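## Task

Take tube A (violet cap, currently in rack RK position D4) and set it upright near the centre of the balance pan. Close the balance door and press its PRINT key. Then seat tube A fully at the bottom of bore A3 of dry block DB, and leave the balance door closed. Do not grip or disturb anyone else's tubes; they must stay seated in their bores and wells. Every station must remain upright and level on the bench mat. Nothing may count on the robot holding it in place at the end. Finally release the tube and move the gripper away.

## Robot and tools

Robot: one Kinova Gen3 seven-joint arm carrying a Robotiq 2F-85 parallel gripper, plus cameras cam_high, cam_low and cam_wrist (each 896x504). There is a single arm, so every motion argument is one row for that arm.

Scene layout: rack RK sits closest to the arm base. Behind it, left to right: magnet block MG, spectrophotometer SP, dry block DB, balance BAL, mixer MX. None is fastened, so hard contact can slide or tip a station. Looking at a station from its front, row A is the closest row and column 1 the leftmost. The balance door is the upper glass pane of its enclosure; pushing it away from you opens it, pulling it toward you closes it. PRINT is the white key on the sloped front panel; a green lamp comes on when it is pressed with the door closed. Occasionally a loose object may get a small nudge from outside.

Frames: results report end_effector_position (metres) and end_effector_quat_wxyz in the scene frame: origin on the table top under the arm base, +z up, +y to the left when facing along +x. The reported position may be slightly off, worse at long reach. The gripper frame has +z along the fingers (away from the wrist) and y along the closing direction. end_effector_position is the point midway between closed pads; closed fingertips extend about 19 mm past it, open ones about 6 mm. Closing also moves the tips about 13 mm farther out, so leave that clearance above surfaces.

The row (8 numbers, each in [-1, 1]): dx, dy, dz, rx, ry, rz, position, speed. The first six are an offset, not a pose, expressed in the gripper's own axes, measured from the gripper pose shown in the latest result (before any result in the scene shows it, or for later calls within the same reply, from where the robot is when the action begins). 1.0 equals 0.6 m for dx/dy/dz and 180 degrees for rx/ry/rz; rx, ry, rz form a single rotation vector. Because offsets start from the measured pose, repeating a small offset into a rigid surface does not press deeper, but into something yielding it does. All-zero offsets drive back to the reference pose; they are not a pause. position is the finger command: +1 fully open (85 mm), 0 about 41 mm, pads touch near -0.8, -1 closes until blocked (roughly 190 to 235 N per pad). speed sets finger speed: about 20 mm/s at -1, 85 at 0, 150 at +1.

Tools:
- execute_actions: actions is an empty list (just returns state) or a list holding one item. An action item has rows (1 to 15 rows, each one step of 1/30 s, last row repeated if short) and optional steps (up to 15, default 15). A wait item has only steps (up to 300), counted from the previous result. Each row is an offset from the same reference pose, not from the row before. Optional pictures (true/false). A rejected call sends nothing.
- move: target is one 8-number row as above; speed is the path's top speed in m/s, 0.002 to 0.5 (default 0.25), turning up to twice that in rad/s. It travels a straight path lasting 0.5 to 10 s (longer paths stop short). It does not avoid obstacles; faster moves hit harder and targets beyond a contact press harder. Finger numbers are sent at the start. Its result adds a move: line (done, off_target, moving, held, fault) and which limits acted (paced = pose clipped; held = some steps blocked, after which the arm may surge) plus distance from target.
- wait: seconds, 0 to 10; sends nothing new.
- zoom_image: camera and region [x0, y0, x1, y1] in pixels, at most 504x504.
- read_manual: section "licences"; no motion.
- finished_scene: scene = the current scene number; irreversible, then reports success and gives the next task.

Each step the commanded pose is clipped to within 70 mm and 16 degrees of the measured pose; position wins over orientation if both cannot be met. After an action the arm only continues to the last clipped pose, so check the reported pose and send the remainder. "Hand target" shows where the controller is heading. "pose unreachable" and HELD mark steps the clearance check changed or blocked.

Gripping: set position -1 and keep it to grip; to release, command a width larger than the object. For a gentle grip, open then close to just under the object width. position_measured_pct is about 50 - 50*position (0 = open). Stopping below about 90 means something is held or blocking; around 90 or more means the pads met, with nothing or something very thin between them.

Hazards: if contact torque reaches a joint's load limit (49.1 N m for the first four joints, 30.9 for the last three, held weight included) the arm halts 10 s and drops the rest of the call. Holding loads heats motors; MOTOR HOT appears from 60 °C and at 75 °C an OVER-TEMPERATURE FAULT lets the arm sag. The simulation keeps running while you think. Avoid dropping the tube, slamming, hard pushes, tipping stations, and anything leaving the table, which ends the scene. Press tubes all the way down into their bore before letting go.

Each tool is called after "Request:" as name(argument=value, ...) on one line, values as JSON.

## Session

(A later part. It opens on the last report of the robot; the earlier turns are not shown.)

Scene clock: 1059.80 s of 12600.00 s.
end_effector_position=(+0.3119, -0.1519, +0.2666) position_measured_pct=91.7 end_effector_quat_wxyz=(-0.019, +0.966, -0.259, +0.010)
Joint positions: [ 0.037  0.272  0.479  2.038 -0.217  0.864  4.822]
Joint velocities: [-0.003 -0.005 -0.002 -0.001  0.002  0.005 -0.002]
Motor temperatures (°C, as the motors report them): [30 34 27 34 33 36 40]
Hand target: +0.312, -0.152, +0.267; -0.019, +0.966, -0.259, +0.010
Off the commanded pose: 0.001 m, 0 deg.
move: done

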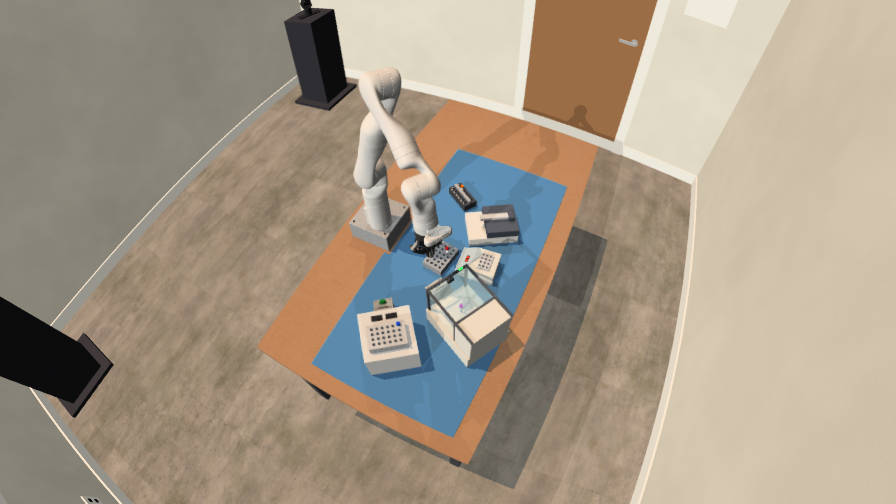

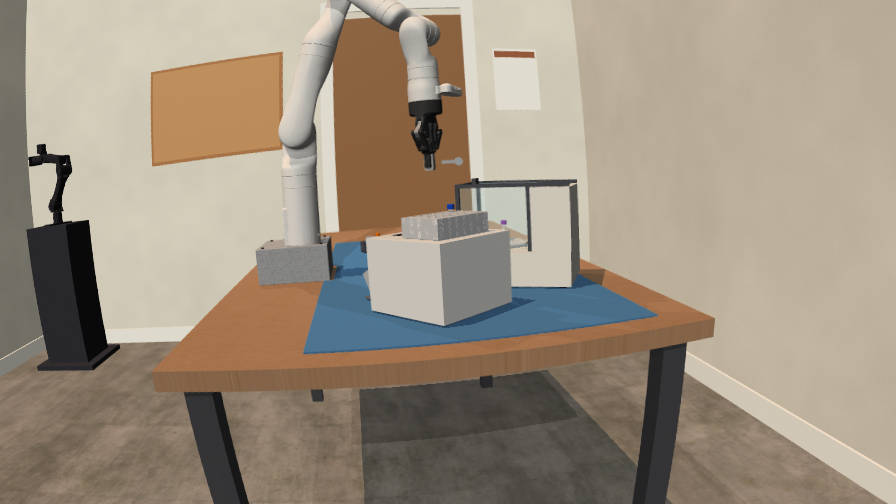

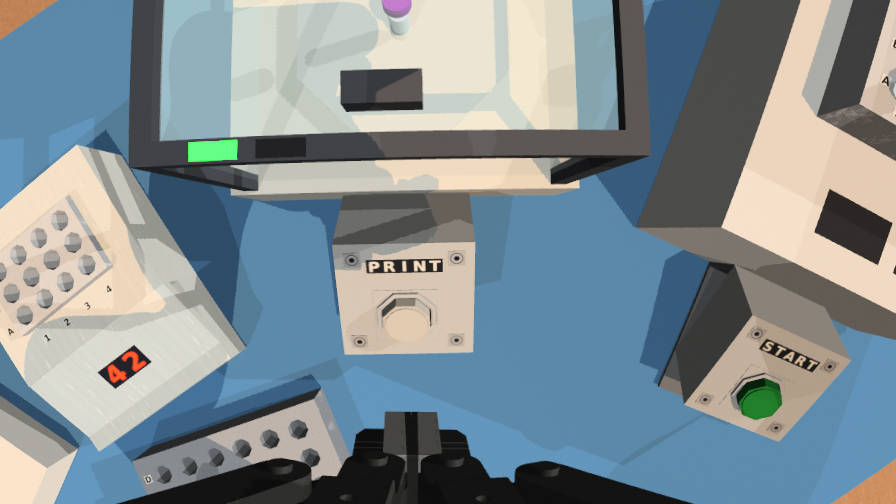

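Request:
move(target=[0.12,-0.013,0.01,0,0,0,-1,0], speed=0.08)

Request:
move(target=[0,0,0.036,0,0,0,-1,0], speed=0.02)

Scene clock: 1069.37 s of 12600.00 s.
end_effector_position=(+0.3785, -0.1807, +0.2621) position_measured_pct=91.7 end_effector_quat_wxyz=(-0.019, +0.966, -0.259, +0.010)
Joint positions: [ 0.095  0.431  0.456  1.824 -0.281  0.937  4.862]
Joint velocities: [ 0.003  0.007  0.001 -0.003 -0.002  0.002  0.001]
Motor temperatures (°C, as the motors report them): [30 34 27 34 33 36 40]
Hand target: +0.378, -0.181, +0.262; -0.019, +0.966, -0.259, +0.010
Off the commanded pose: 0.001 m, 0 deg.
move: done

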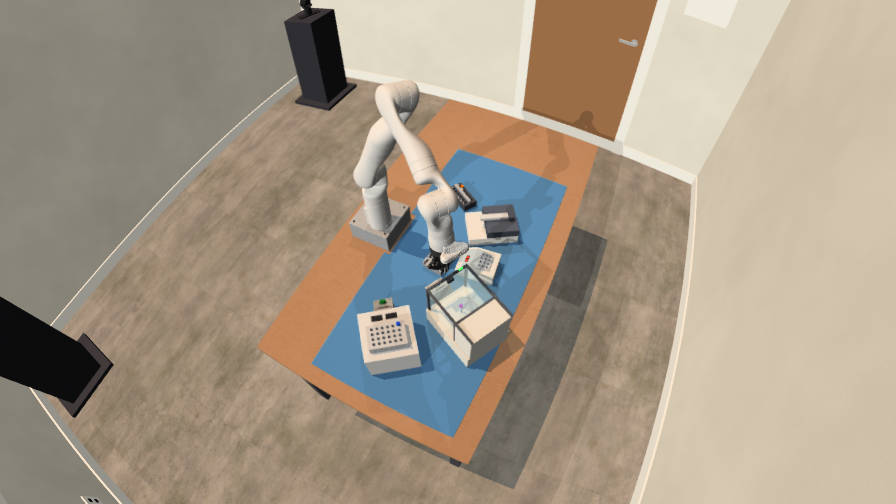

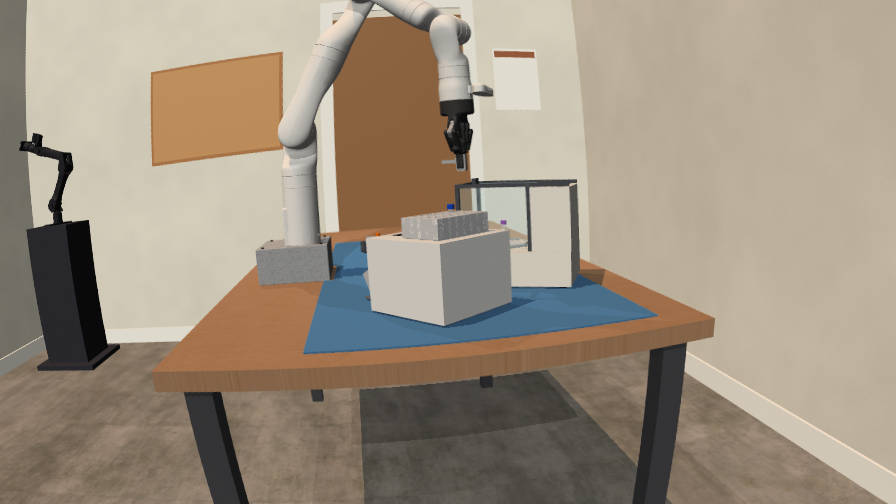

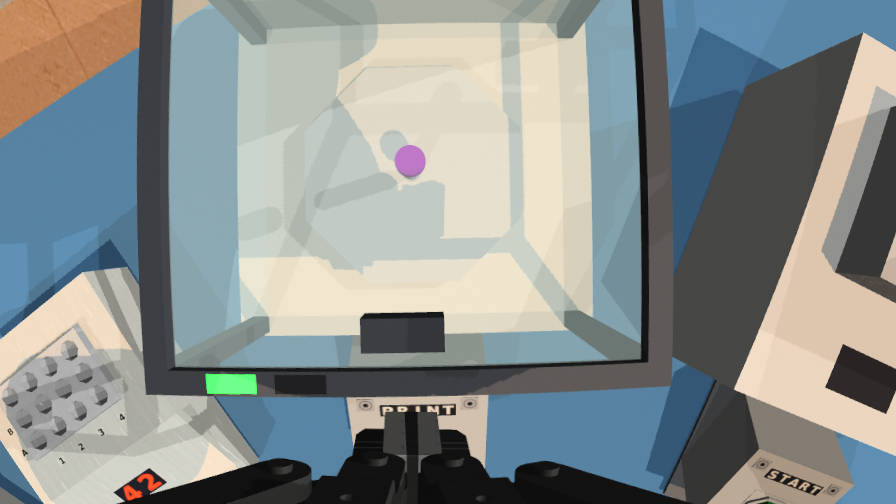

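Scene clock: 1070.70 s of 12600.00 s.
end_effector_position=(+0.3792, -0.1800, +0.2407) position_measured_pct=91.7 end_effector_quat_wxyz=(-0.019, +0.966, -0.259, +0.010)
Joint positions: [ 0.107  0.465  0.44   1.855 -0.305  0.875  4.883]
Joint velocities: [ 0.001  0.003 -0.001  0.003 -0.001 -0.003  0.002]
Motor temperatures (°C, as the motors report them): [30 34 27 34 33 36 40]
Hand target: +0.379, -0.180, +0.241; -0.019, +0.966, -0.259, +0.010
Off the commanded pose: 0.000 m, 0 deg.
move: done

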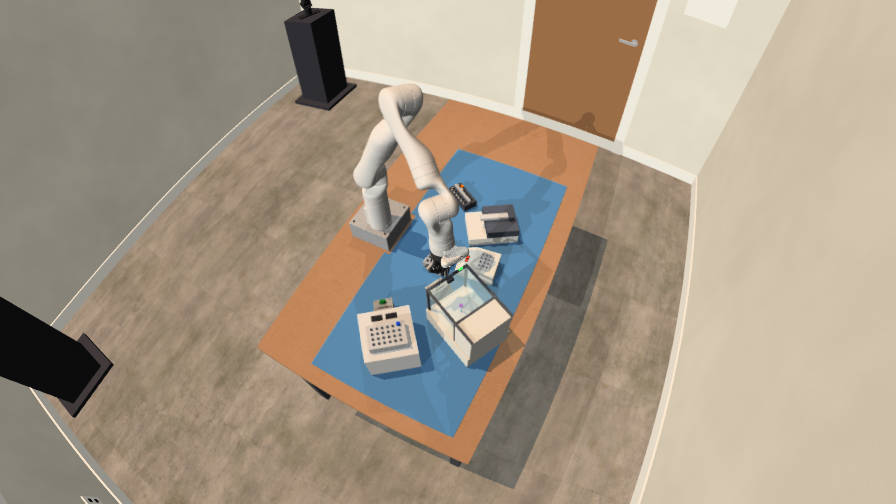

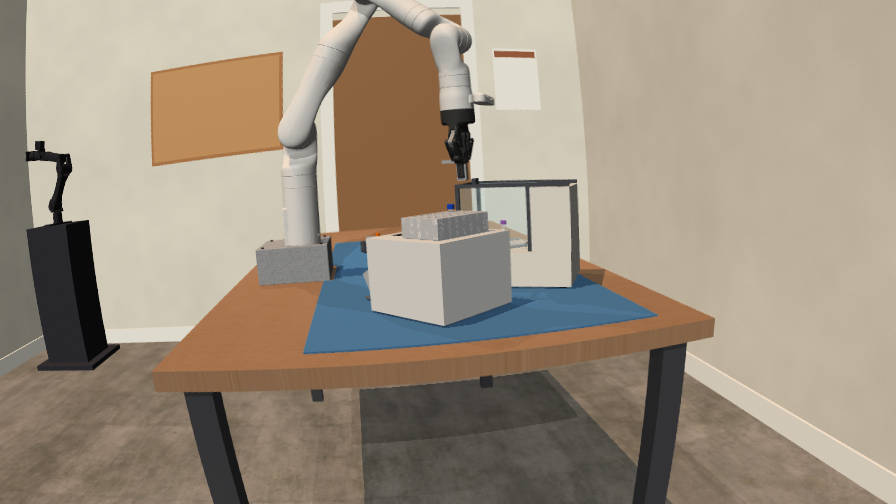

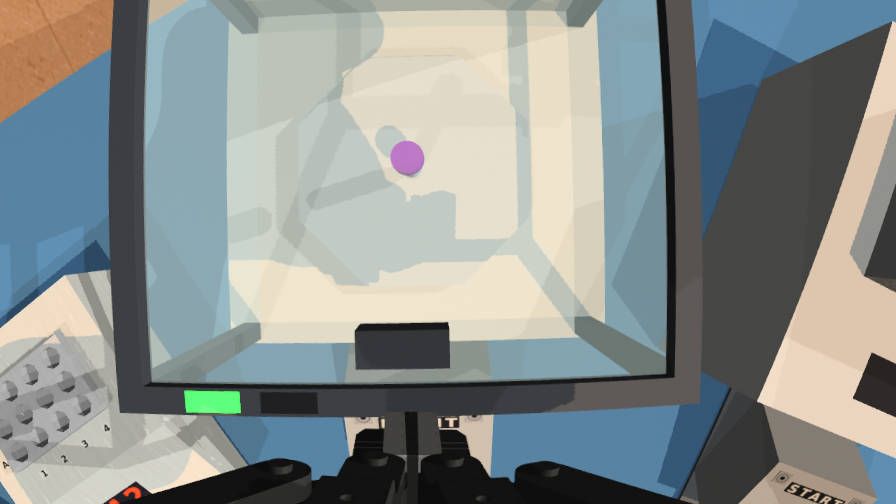

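Request:
move(target=[0.11,0,0.003,0,0,0,-1,0], speed=0.02)

Request:
move(target=[0.11,0,0,0,0,0,-1,0], speed=0.02)

Scene clock: 1079.13 s of 12600.00 s.
end_effector_position=(+0.4359, -0.2120, +0.2394) position_measured_pct=91.7 end_effector_quat_wxyz=(-0.019, +0.966, -0.259, +0.009)
Joint positions: [ 0.162  0.595  0.426  1.629 -0.333  0.981  4.892]
Joint velocities: [ 0.001  0.003  0.001 -0.005 -0.     0.003  0.001]
Motor temperatures (°C, as the motors report them): [30 34 27 34 33 36 40]
Hand target: +0.437, -0.213, +0.240; -0.019, +0.966, -0.259, +0.010
Off the commanded pose: 0.001 m, 0 deg.
move: done

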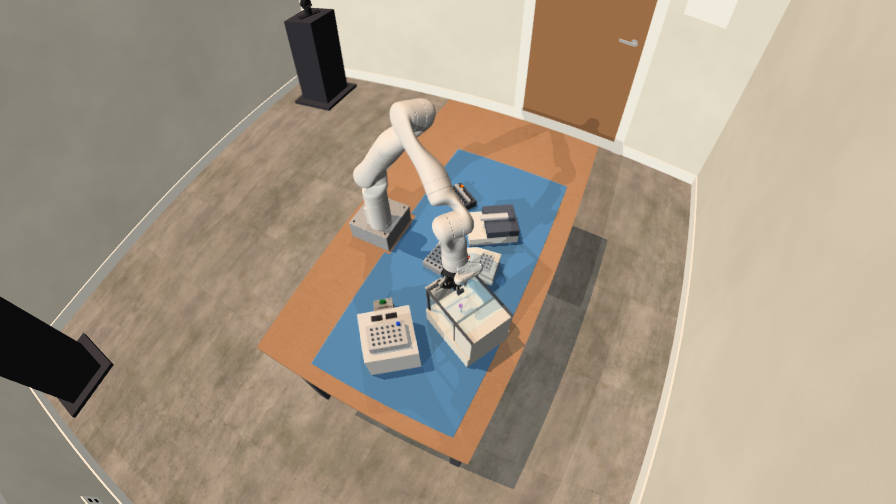

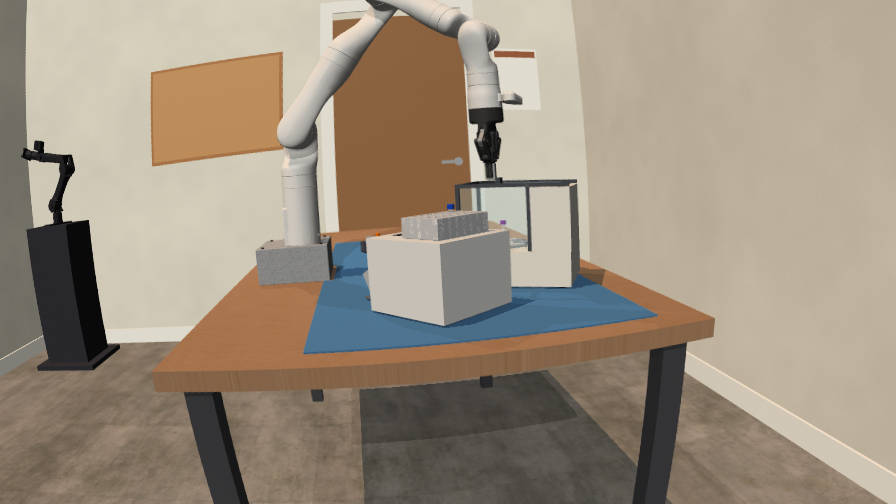

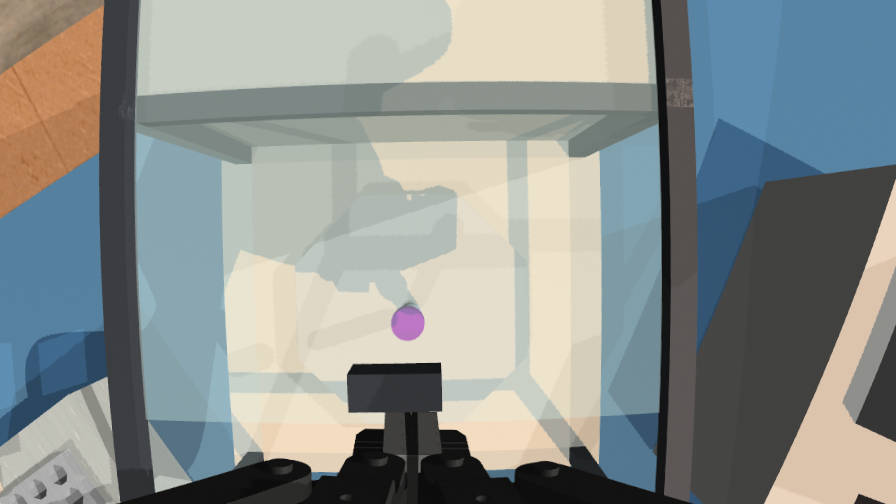

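Scene clock: 1082.70 s of 12600.00 s.
end_effector_position=(+0.4926, -0.2439, +0.2398) position_measured_pct=91.7 end_effector_quat_wxyz=(-0.020, +0.966, -0.259, +0.008)
Joint positions: [ 0.216  0.729  0.418  1.371 -0.354  1.109  4.88 ]
Joint velocities: [ 0.001  0.004  0.001 -0.007 -0.     0.003  0.001]
Motor temperatures (°C, as the motors report them): [30 34 27 34 33 36 40]
Hand target: +0.493, -0.245, +0.240; -0.019, +0.966, -0.259, +0.009
Off the commanded pose: 0.001 m, 0 deg.
move: done

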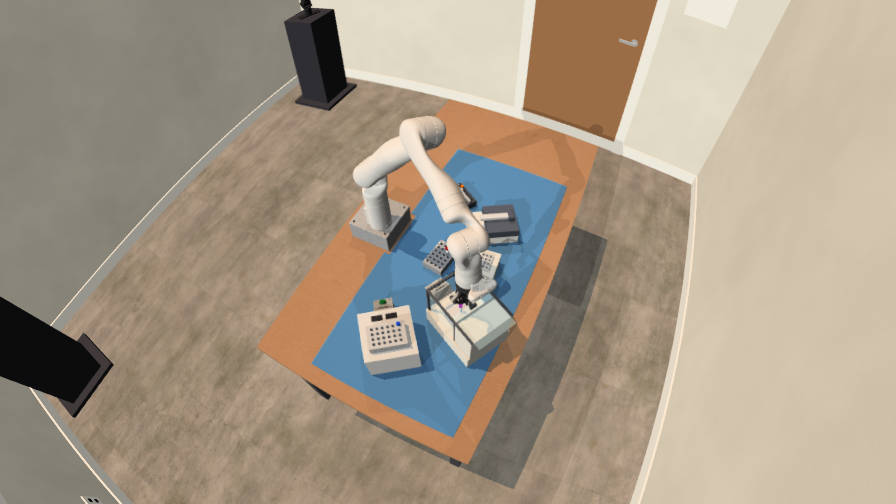

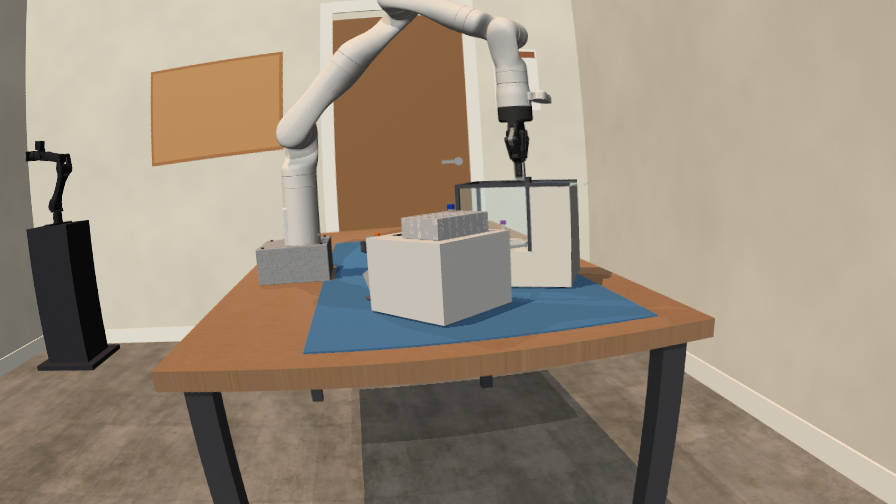

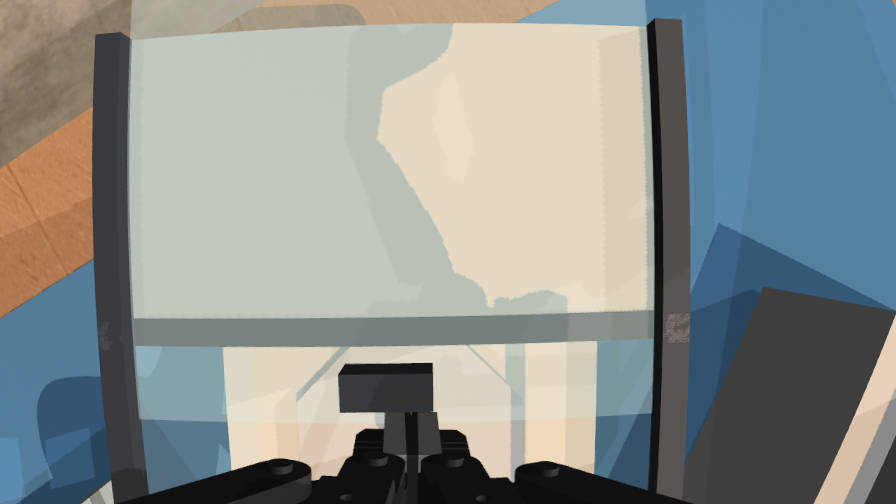

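Request:
move(target=[0.007,0,0,0,0,0,-1,0], speed=0.01)

Request:
move(target=[-0.012,0,-0.035,0,0,0,-0.45,0], speed=0.03)

Scene clock: 1089.37 s of 12600.00 s.
end_effector_position=(+0.4939, -0.2446, +0.2392) position_measured_pct=91.7 end_effector_quat_wxyz=(-0.021, +0.966, -0.259, +0.005)
Joint positions: [ 0.219  0.738  0.417  1.356 -0.354  1.122  4.878]
Joint velocities: [ 0.001  0.002  0.    -0.002  0.     0.002 -0.   ]
Motor temperatures (°C, as the motors report them): [30 34 27 34 33 36 40]
Hand target: +0.496, -0.246, +0.240; -0.020, +0.966, -0.259, +0.008
Off the commanded pose: 0.003 m, 0 deg.
move: done

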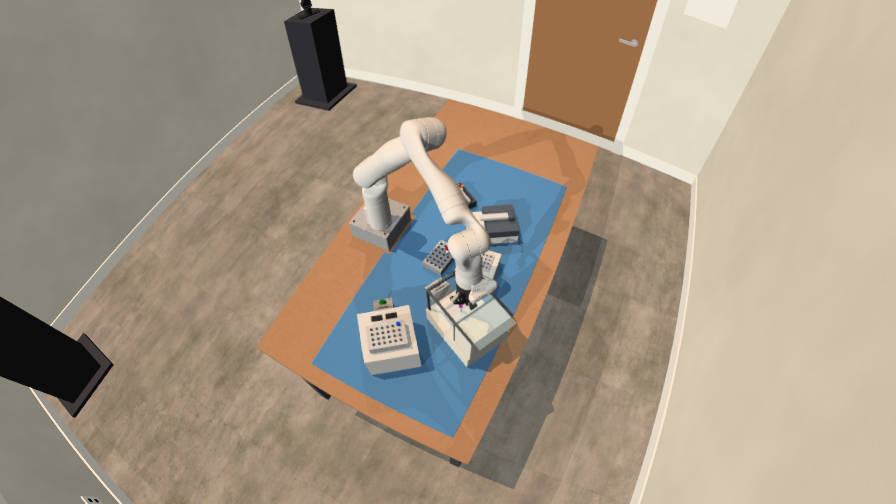

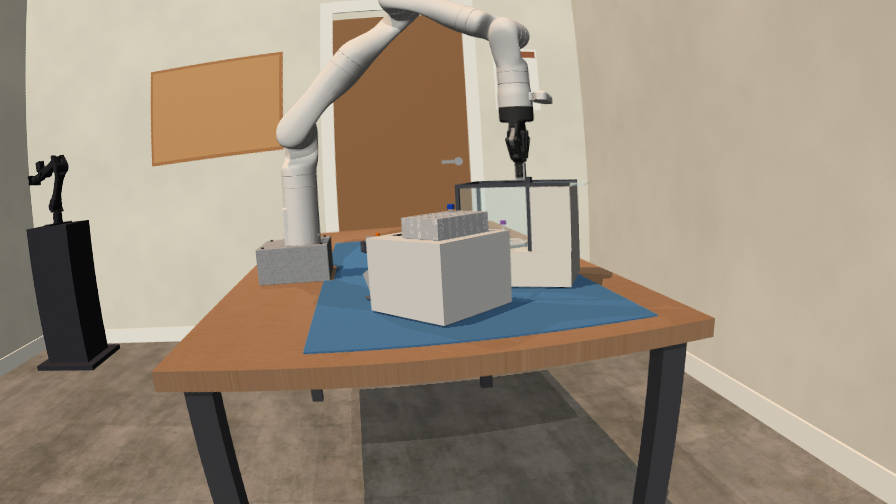

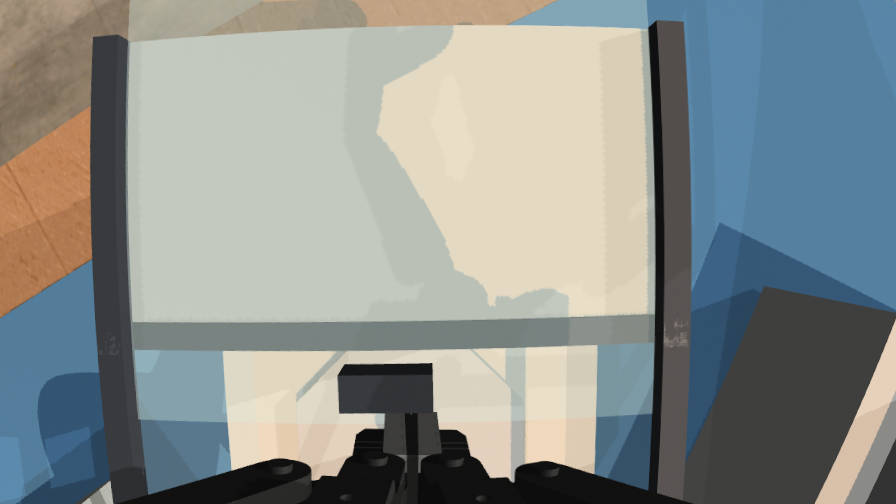

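Scene clock: 1090.40 s of 12600.00 s.
end_effector_position=(+0.4872, -0.2418, +0.2600) position_measured_pct=72.6 end_effector_quat_wxyz=(-0.021, +0.966, -0.259, +0.005)
Joint positions: [ 0.211  0.7    0.427  1.357 -0.341  1.159  4.871]
Joint velocities: [-0.001 -0.003 -0.     0.001  0.     0.003 -0.001]
Motor temperatures (°C, as the motors report them): [30 34 27 34 33 36 40]
Hand target: +0.487, -0.242, +0.260; -0.021, +0.966, -0.259, +0.005
Off the commanded pose: 0.000 m, 0 deg.
move: done

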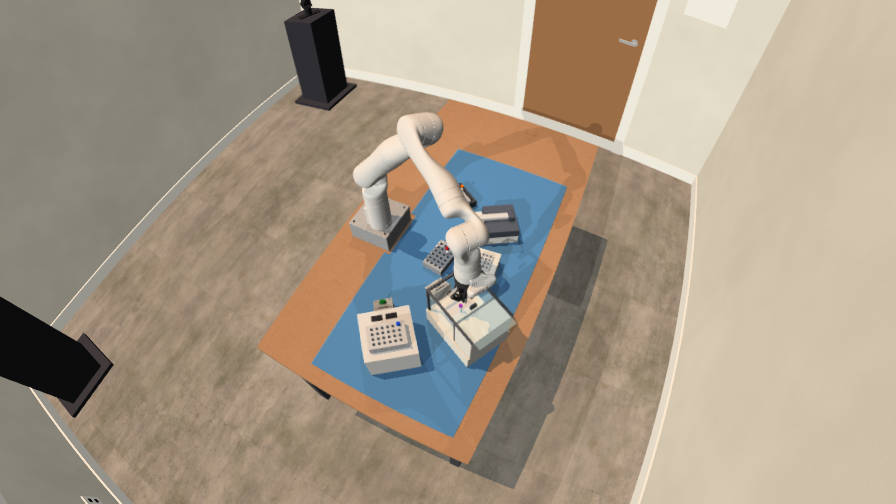

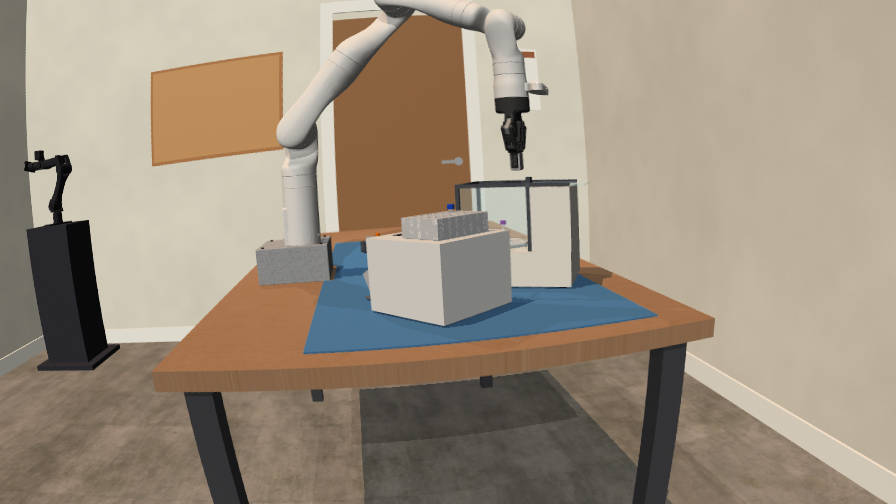

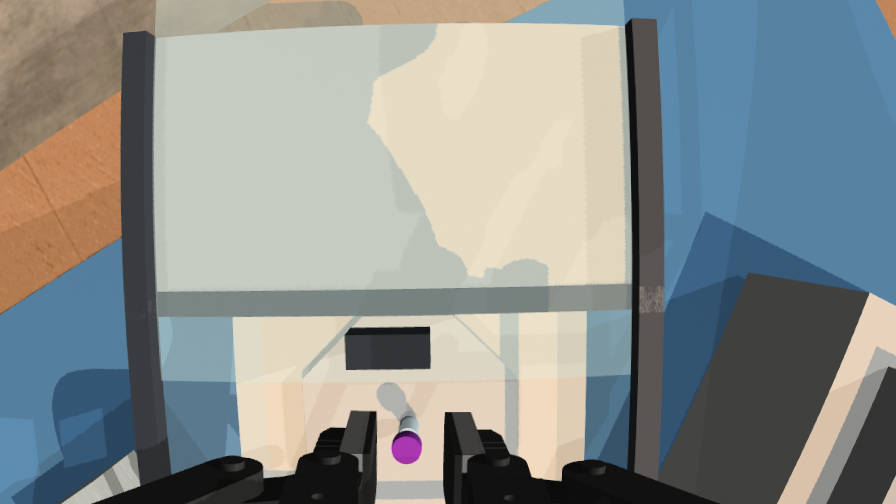

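Request:
move(target=[-0.07,-0.002,0,0,0,0,-0.45,0], speed=0.06)

Request:
move(target=[0,0,0.16,0,0,0,-0.45,0], speed=0.06)

Scene clock: 1095.67 s of 12600.00 s.
end_effector_position=(+0.4512, -0.2201, +0.2597) position_measured_pct=72.6 end_effector_quat_wxyz=(-0.021, +0.966, -0.259, +0.004)
Joint positions: [ 0.172  0.611  0.435  1.524 -0.325  1.079  4.876]
Joint velocities: [-0.003 -0.007  0.     0.006 -0.001 -0.003  0.   ]
Motor temperatures (°C, as the motors report them): [30 34 27 34 33 36 40]
Hand target: +0.451, -0.220, +0.260; -0.021, +0.966, -0.259, +0.005
Off the commanded pose: 0.001 m, 0 deg.
move: done

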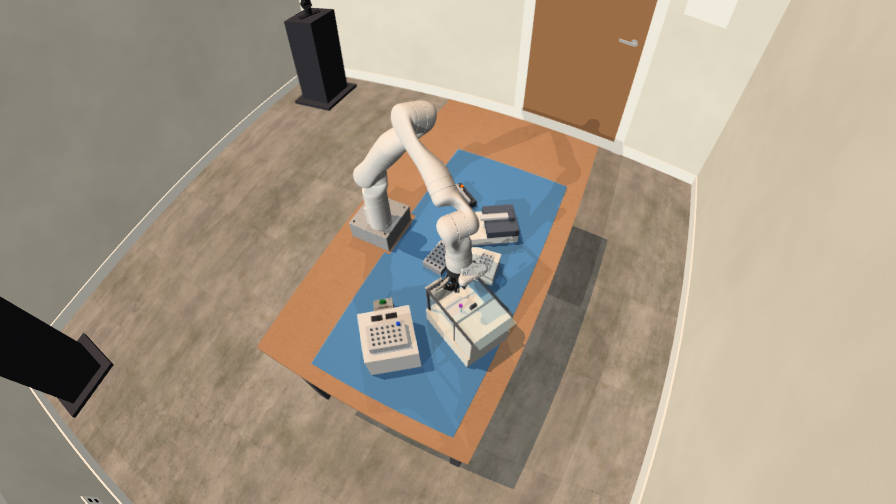

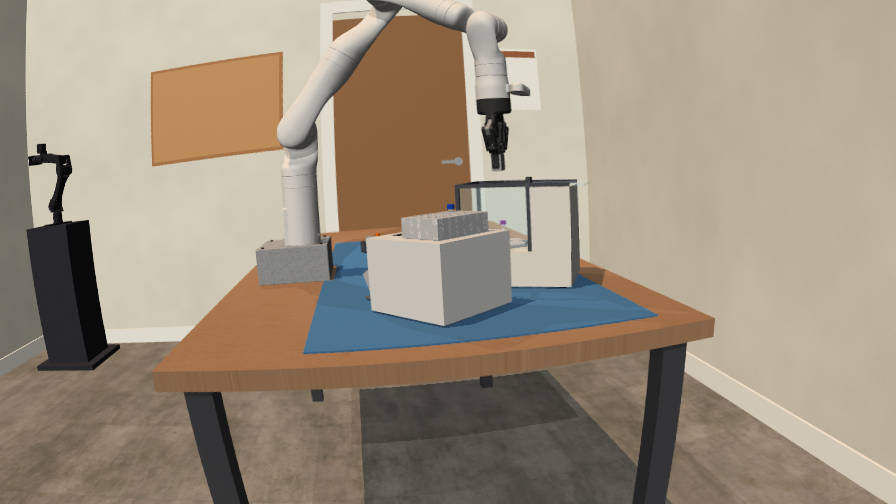

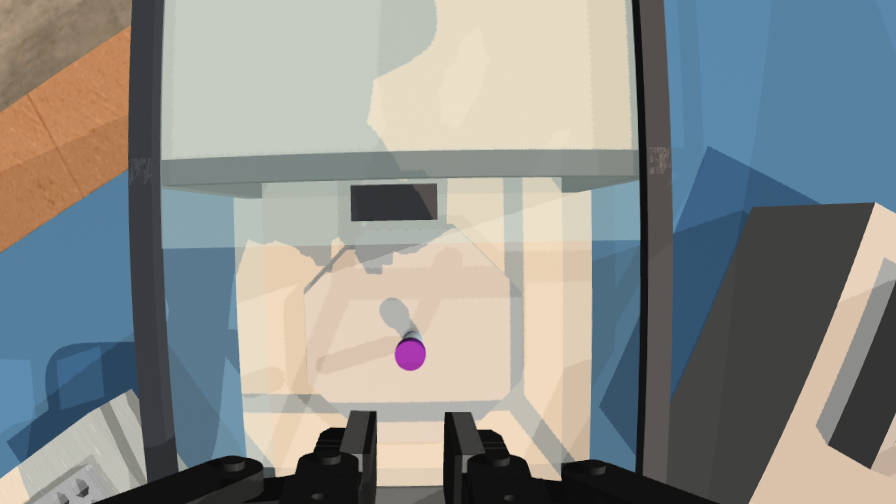

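Scene clock: 1097.60 s of 12600.00 s.
end_effector_position=(+0.4533, -0.2166, +0.1641) position_measured_pct=72.6 end_effector_quat_wxyz=(-0.021, +0.966, -0.259, +0.005)
Joint positions: [ 0.199  0.745  0.375  1.63  -0.397  0.845  4.934]
Joint velocities: [ 0.001  0.004  0.001  0.001 -0.001 -0.002  0.   ]
Motor temperatures (°C, as the motors report them): [30 34 27 34 33 36 40]
Hand target: +0.453, -0.217, +0.164; -0.021, +0.966, -0.259, +0.004
Off the commanded pose: 0.000 m, 0 deg.
move: done

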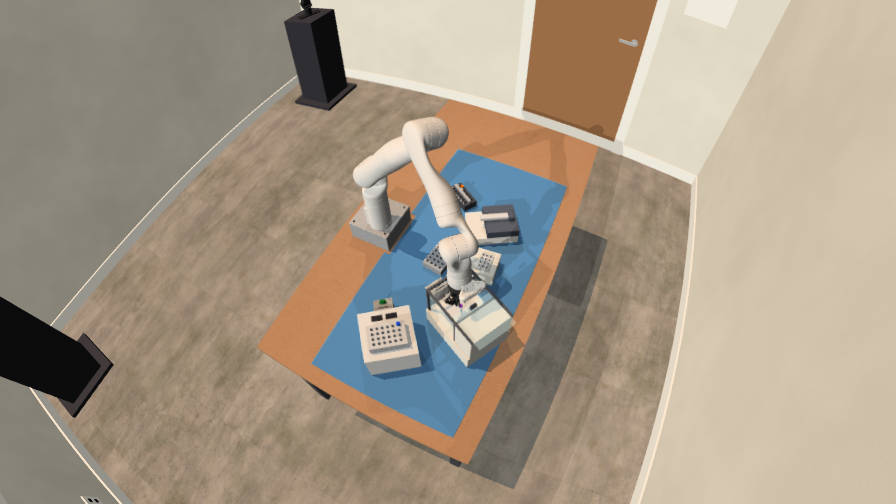

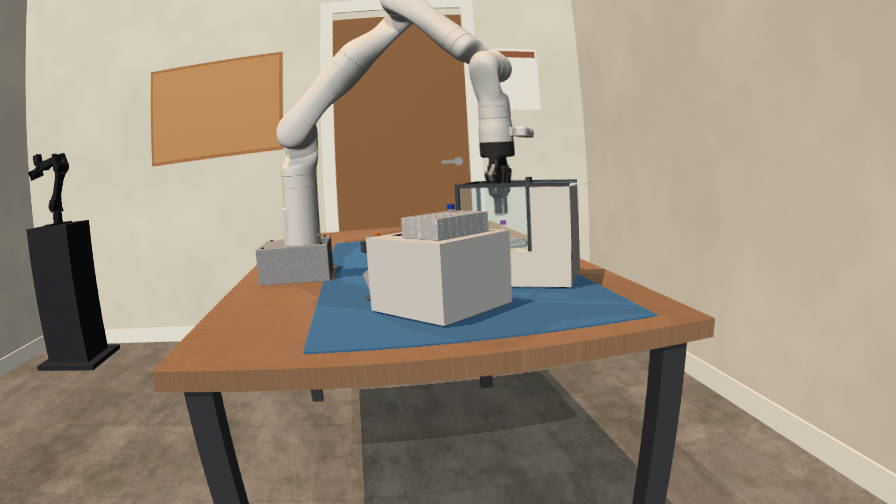

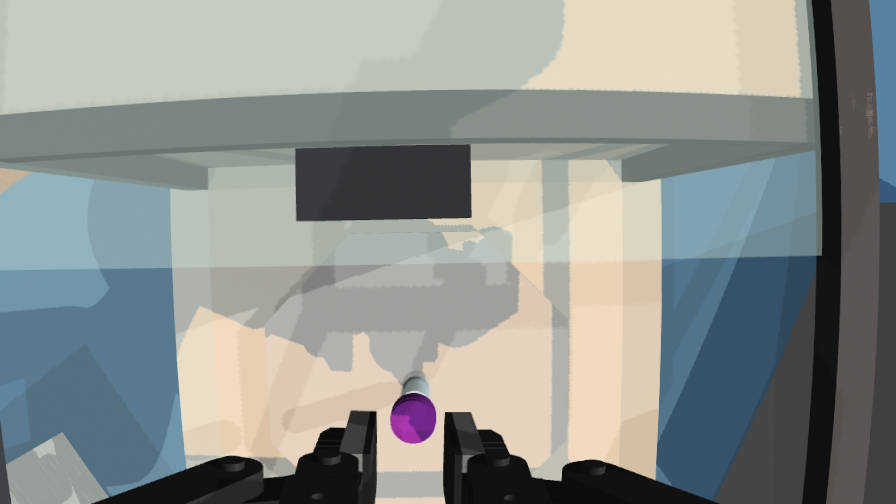

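Request:
move(target=[0.003,0.003,0.058,0,0,0,-0.45,0], speed=0.03)

Request:
move(target=[0,0,0,0,0,0,-1,-0.5])

Request:
move(target=[0,0,-0.25,0,0,0,-1,-0.5], speed=0.06)

Scene clock: 1104.67 s of 12600.00 s.
end_effector_position=(+0.4547, -0.2178, +0.1295) position_measured_pct=72.6 end_effector_quat_wxyz=(-0.021, +0.966, -0.259, +0.005)
Joint positions: [ 0.217  0.805  0.348  1.645 -0.423  0.77   4.959]
Joint velocities: [ 0.001  0.003 -0.     0.001  0.001 -0.003  0.001]
Motor temperatures (°C, as the motors report them): [30 34 27 34 33 36 40]
Hand target: +0.455, -0.218, +0.129; -0.021, +0.966, -0.259, +0.005
Off the commanded pose: 0.000 m, 0 deg.
move: done

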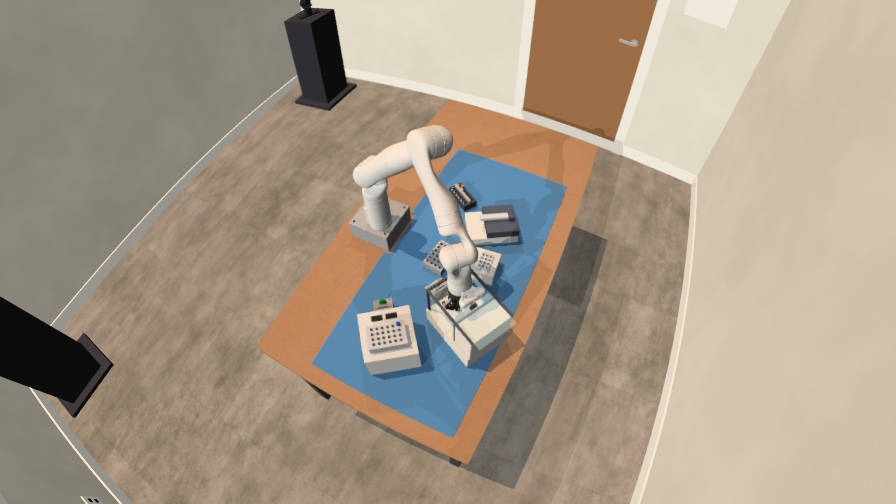

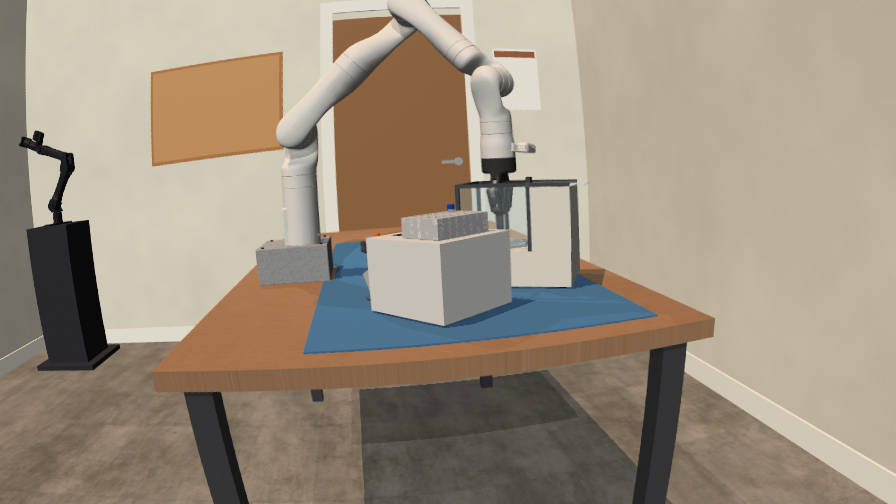

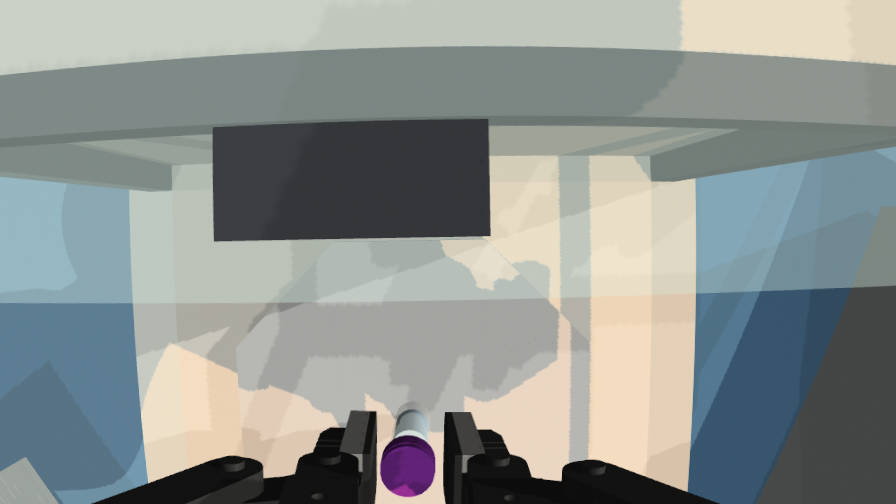

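Scene clock: 1105.23 s of 12600.00 s.
end_effector_position=(+0.4548, -0.2179, +0.1296) position_measured_pct=82.9 end_effector_quat_wxyz=(-0.021, +0.966, -0.259, +0.005)
Joint positions: [ 0.217  0.805  0.348  1.645 -0.423  0.77   4.959]
Joint velocities: [ 0.    -0.    -0.001 -0.    -0.     0.002 -0.   ]
Motor temperatures (°C, as the motors report them): [30 34 27 34 33 36 40]
Hand target: +0.455, -0.218, +0.129; -0.021, +0.966, -0.259, +0.005
Off the commanded pose: 0.000 m, 0 deg.
move: done

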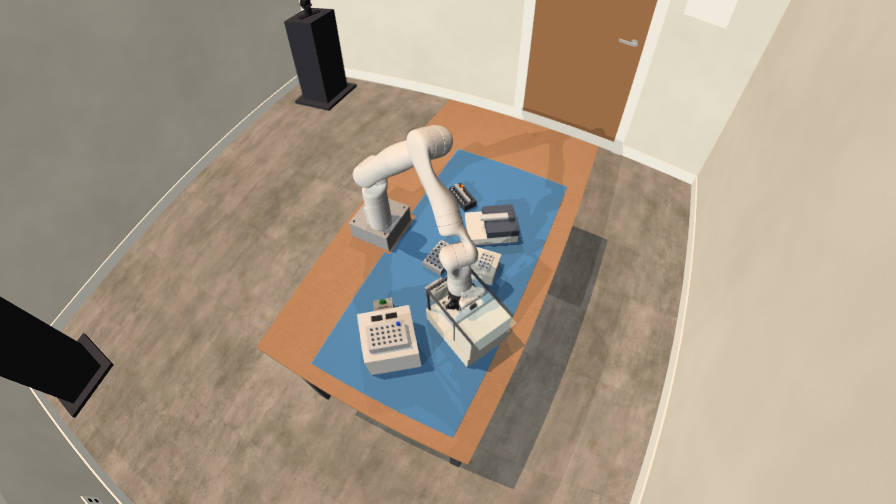

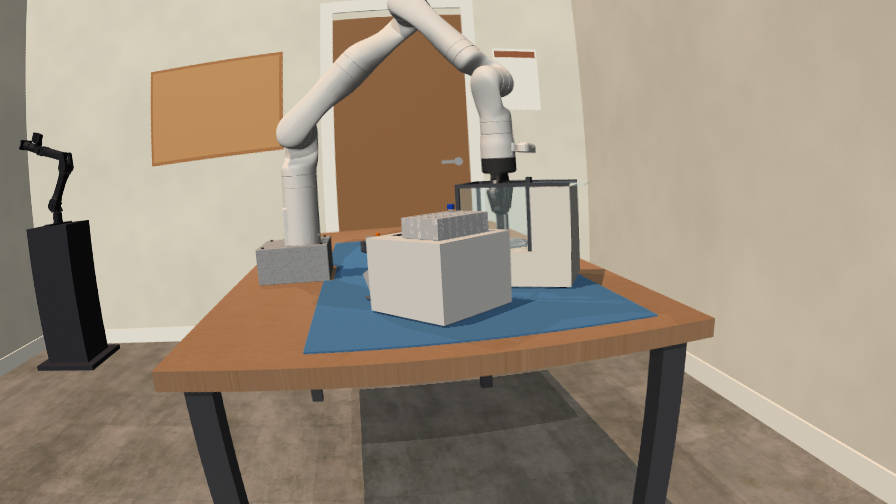

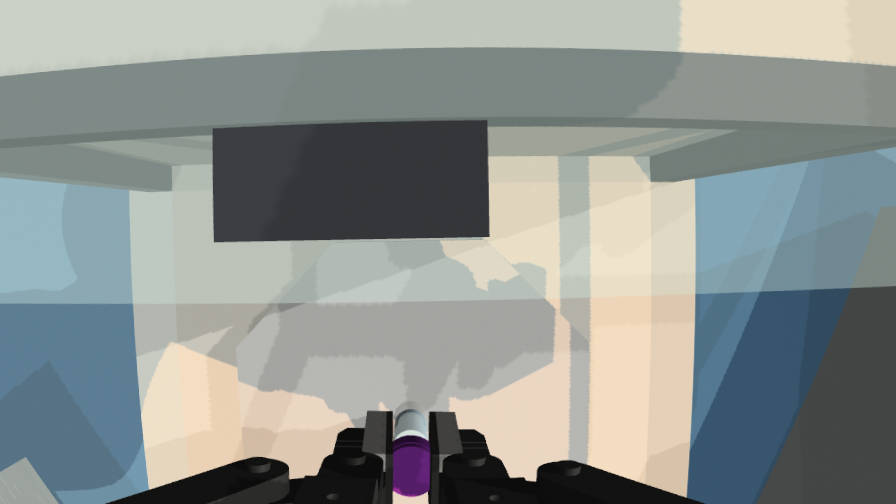

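Scene clock: 1108.07 s of 12600.00 s.
end_effector_position=(+0.4516, -0.2232, +0.2792) position_measured_pct=82.9 end_effector_quat_wxyz=(-0.021, +0.966, -0.259, +0.005)
Joint positions: [ 0.174  0.592  0.443  1.488 -0.314  1.132  4.869]
Joint velocities: [-0.001 -0.002 -0.    -0.002  0.001  0.002  0.   ]
Motor temperatures (°C, as the motors report them): [30 34 27 34 33 36 40]
Hand target: +0.452, -0.223, +0.279; -0.021, +0.966, -0.259, +0.005
Off the commanded pose: 0.000 m, 0 deg.
move: done

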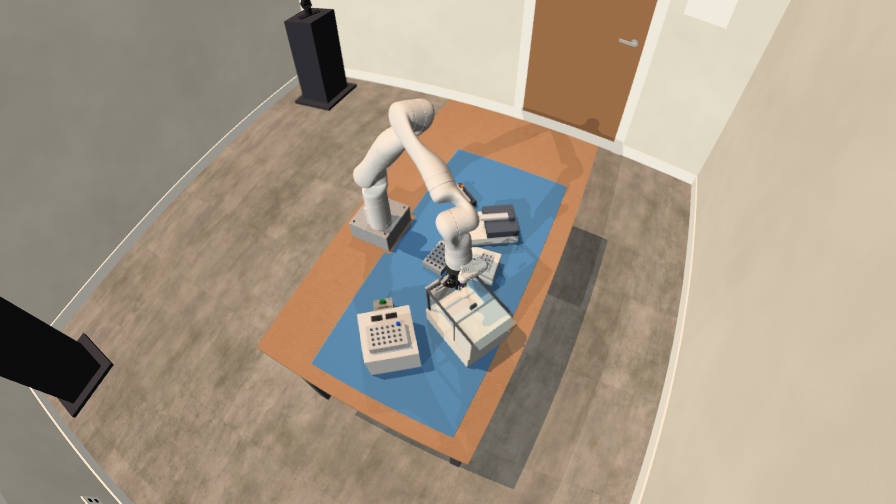

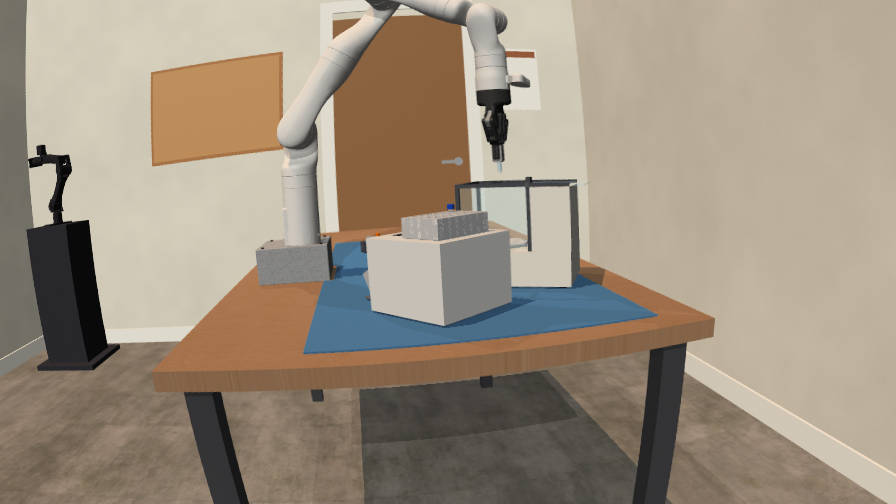

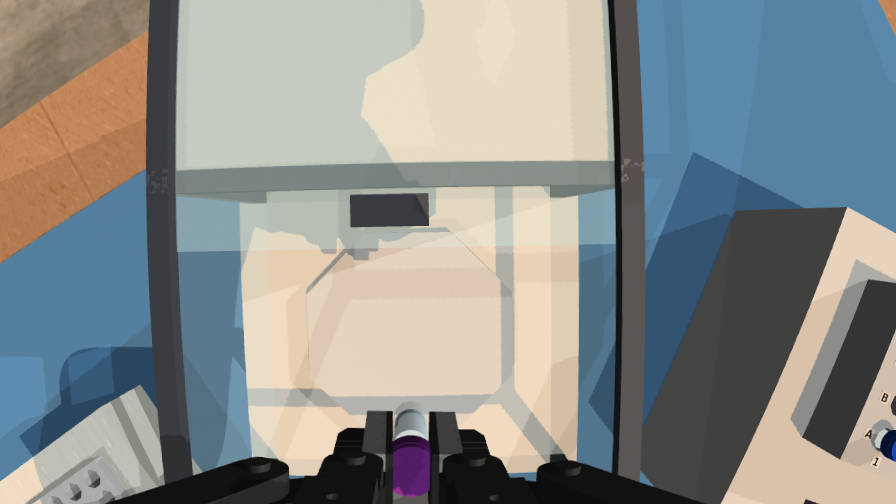

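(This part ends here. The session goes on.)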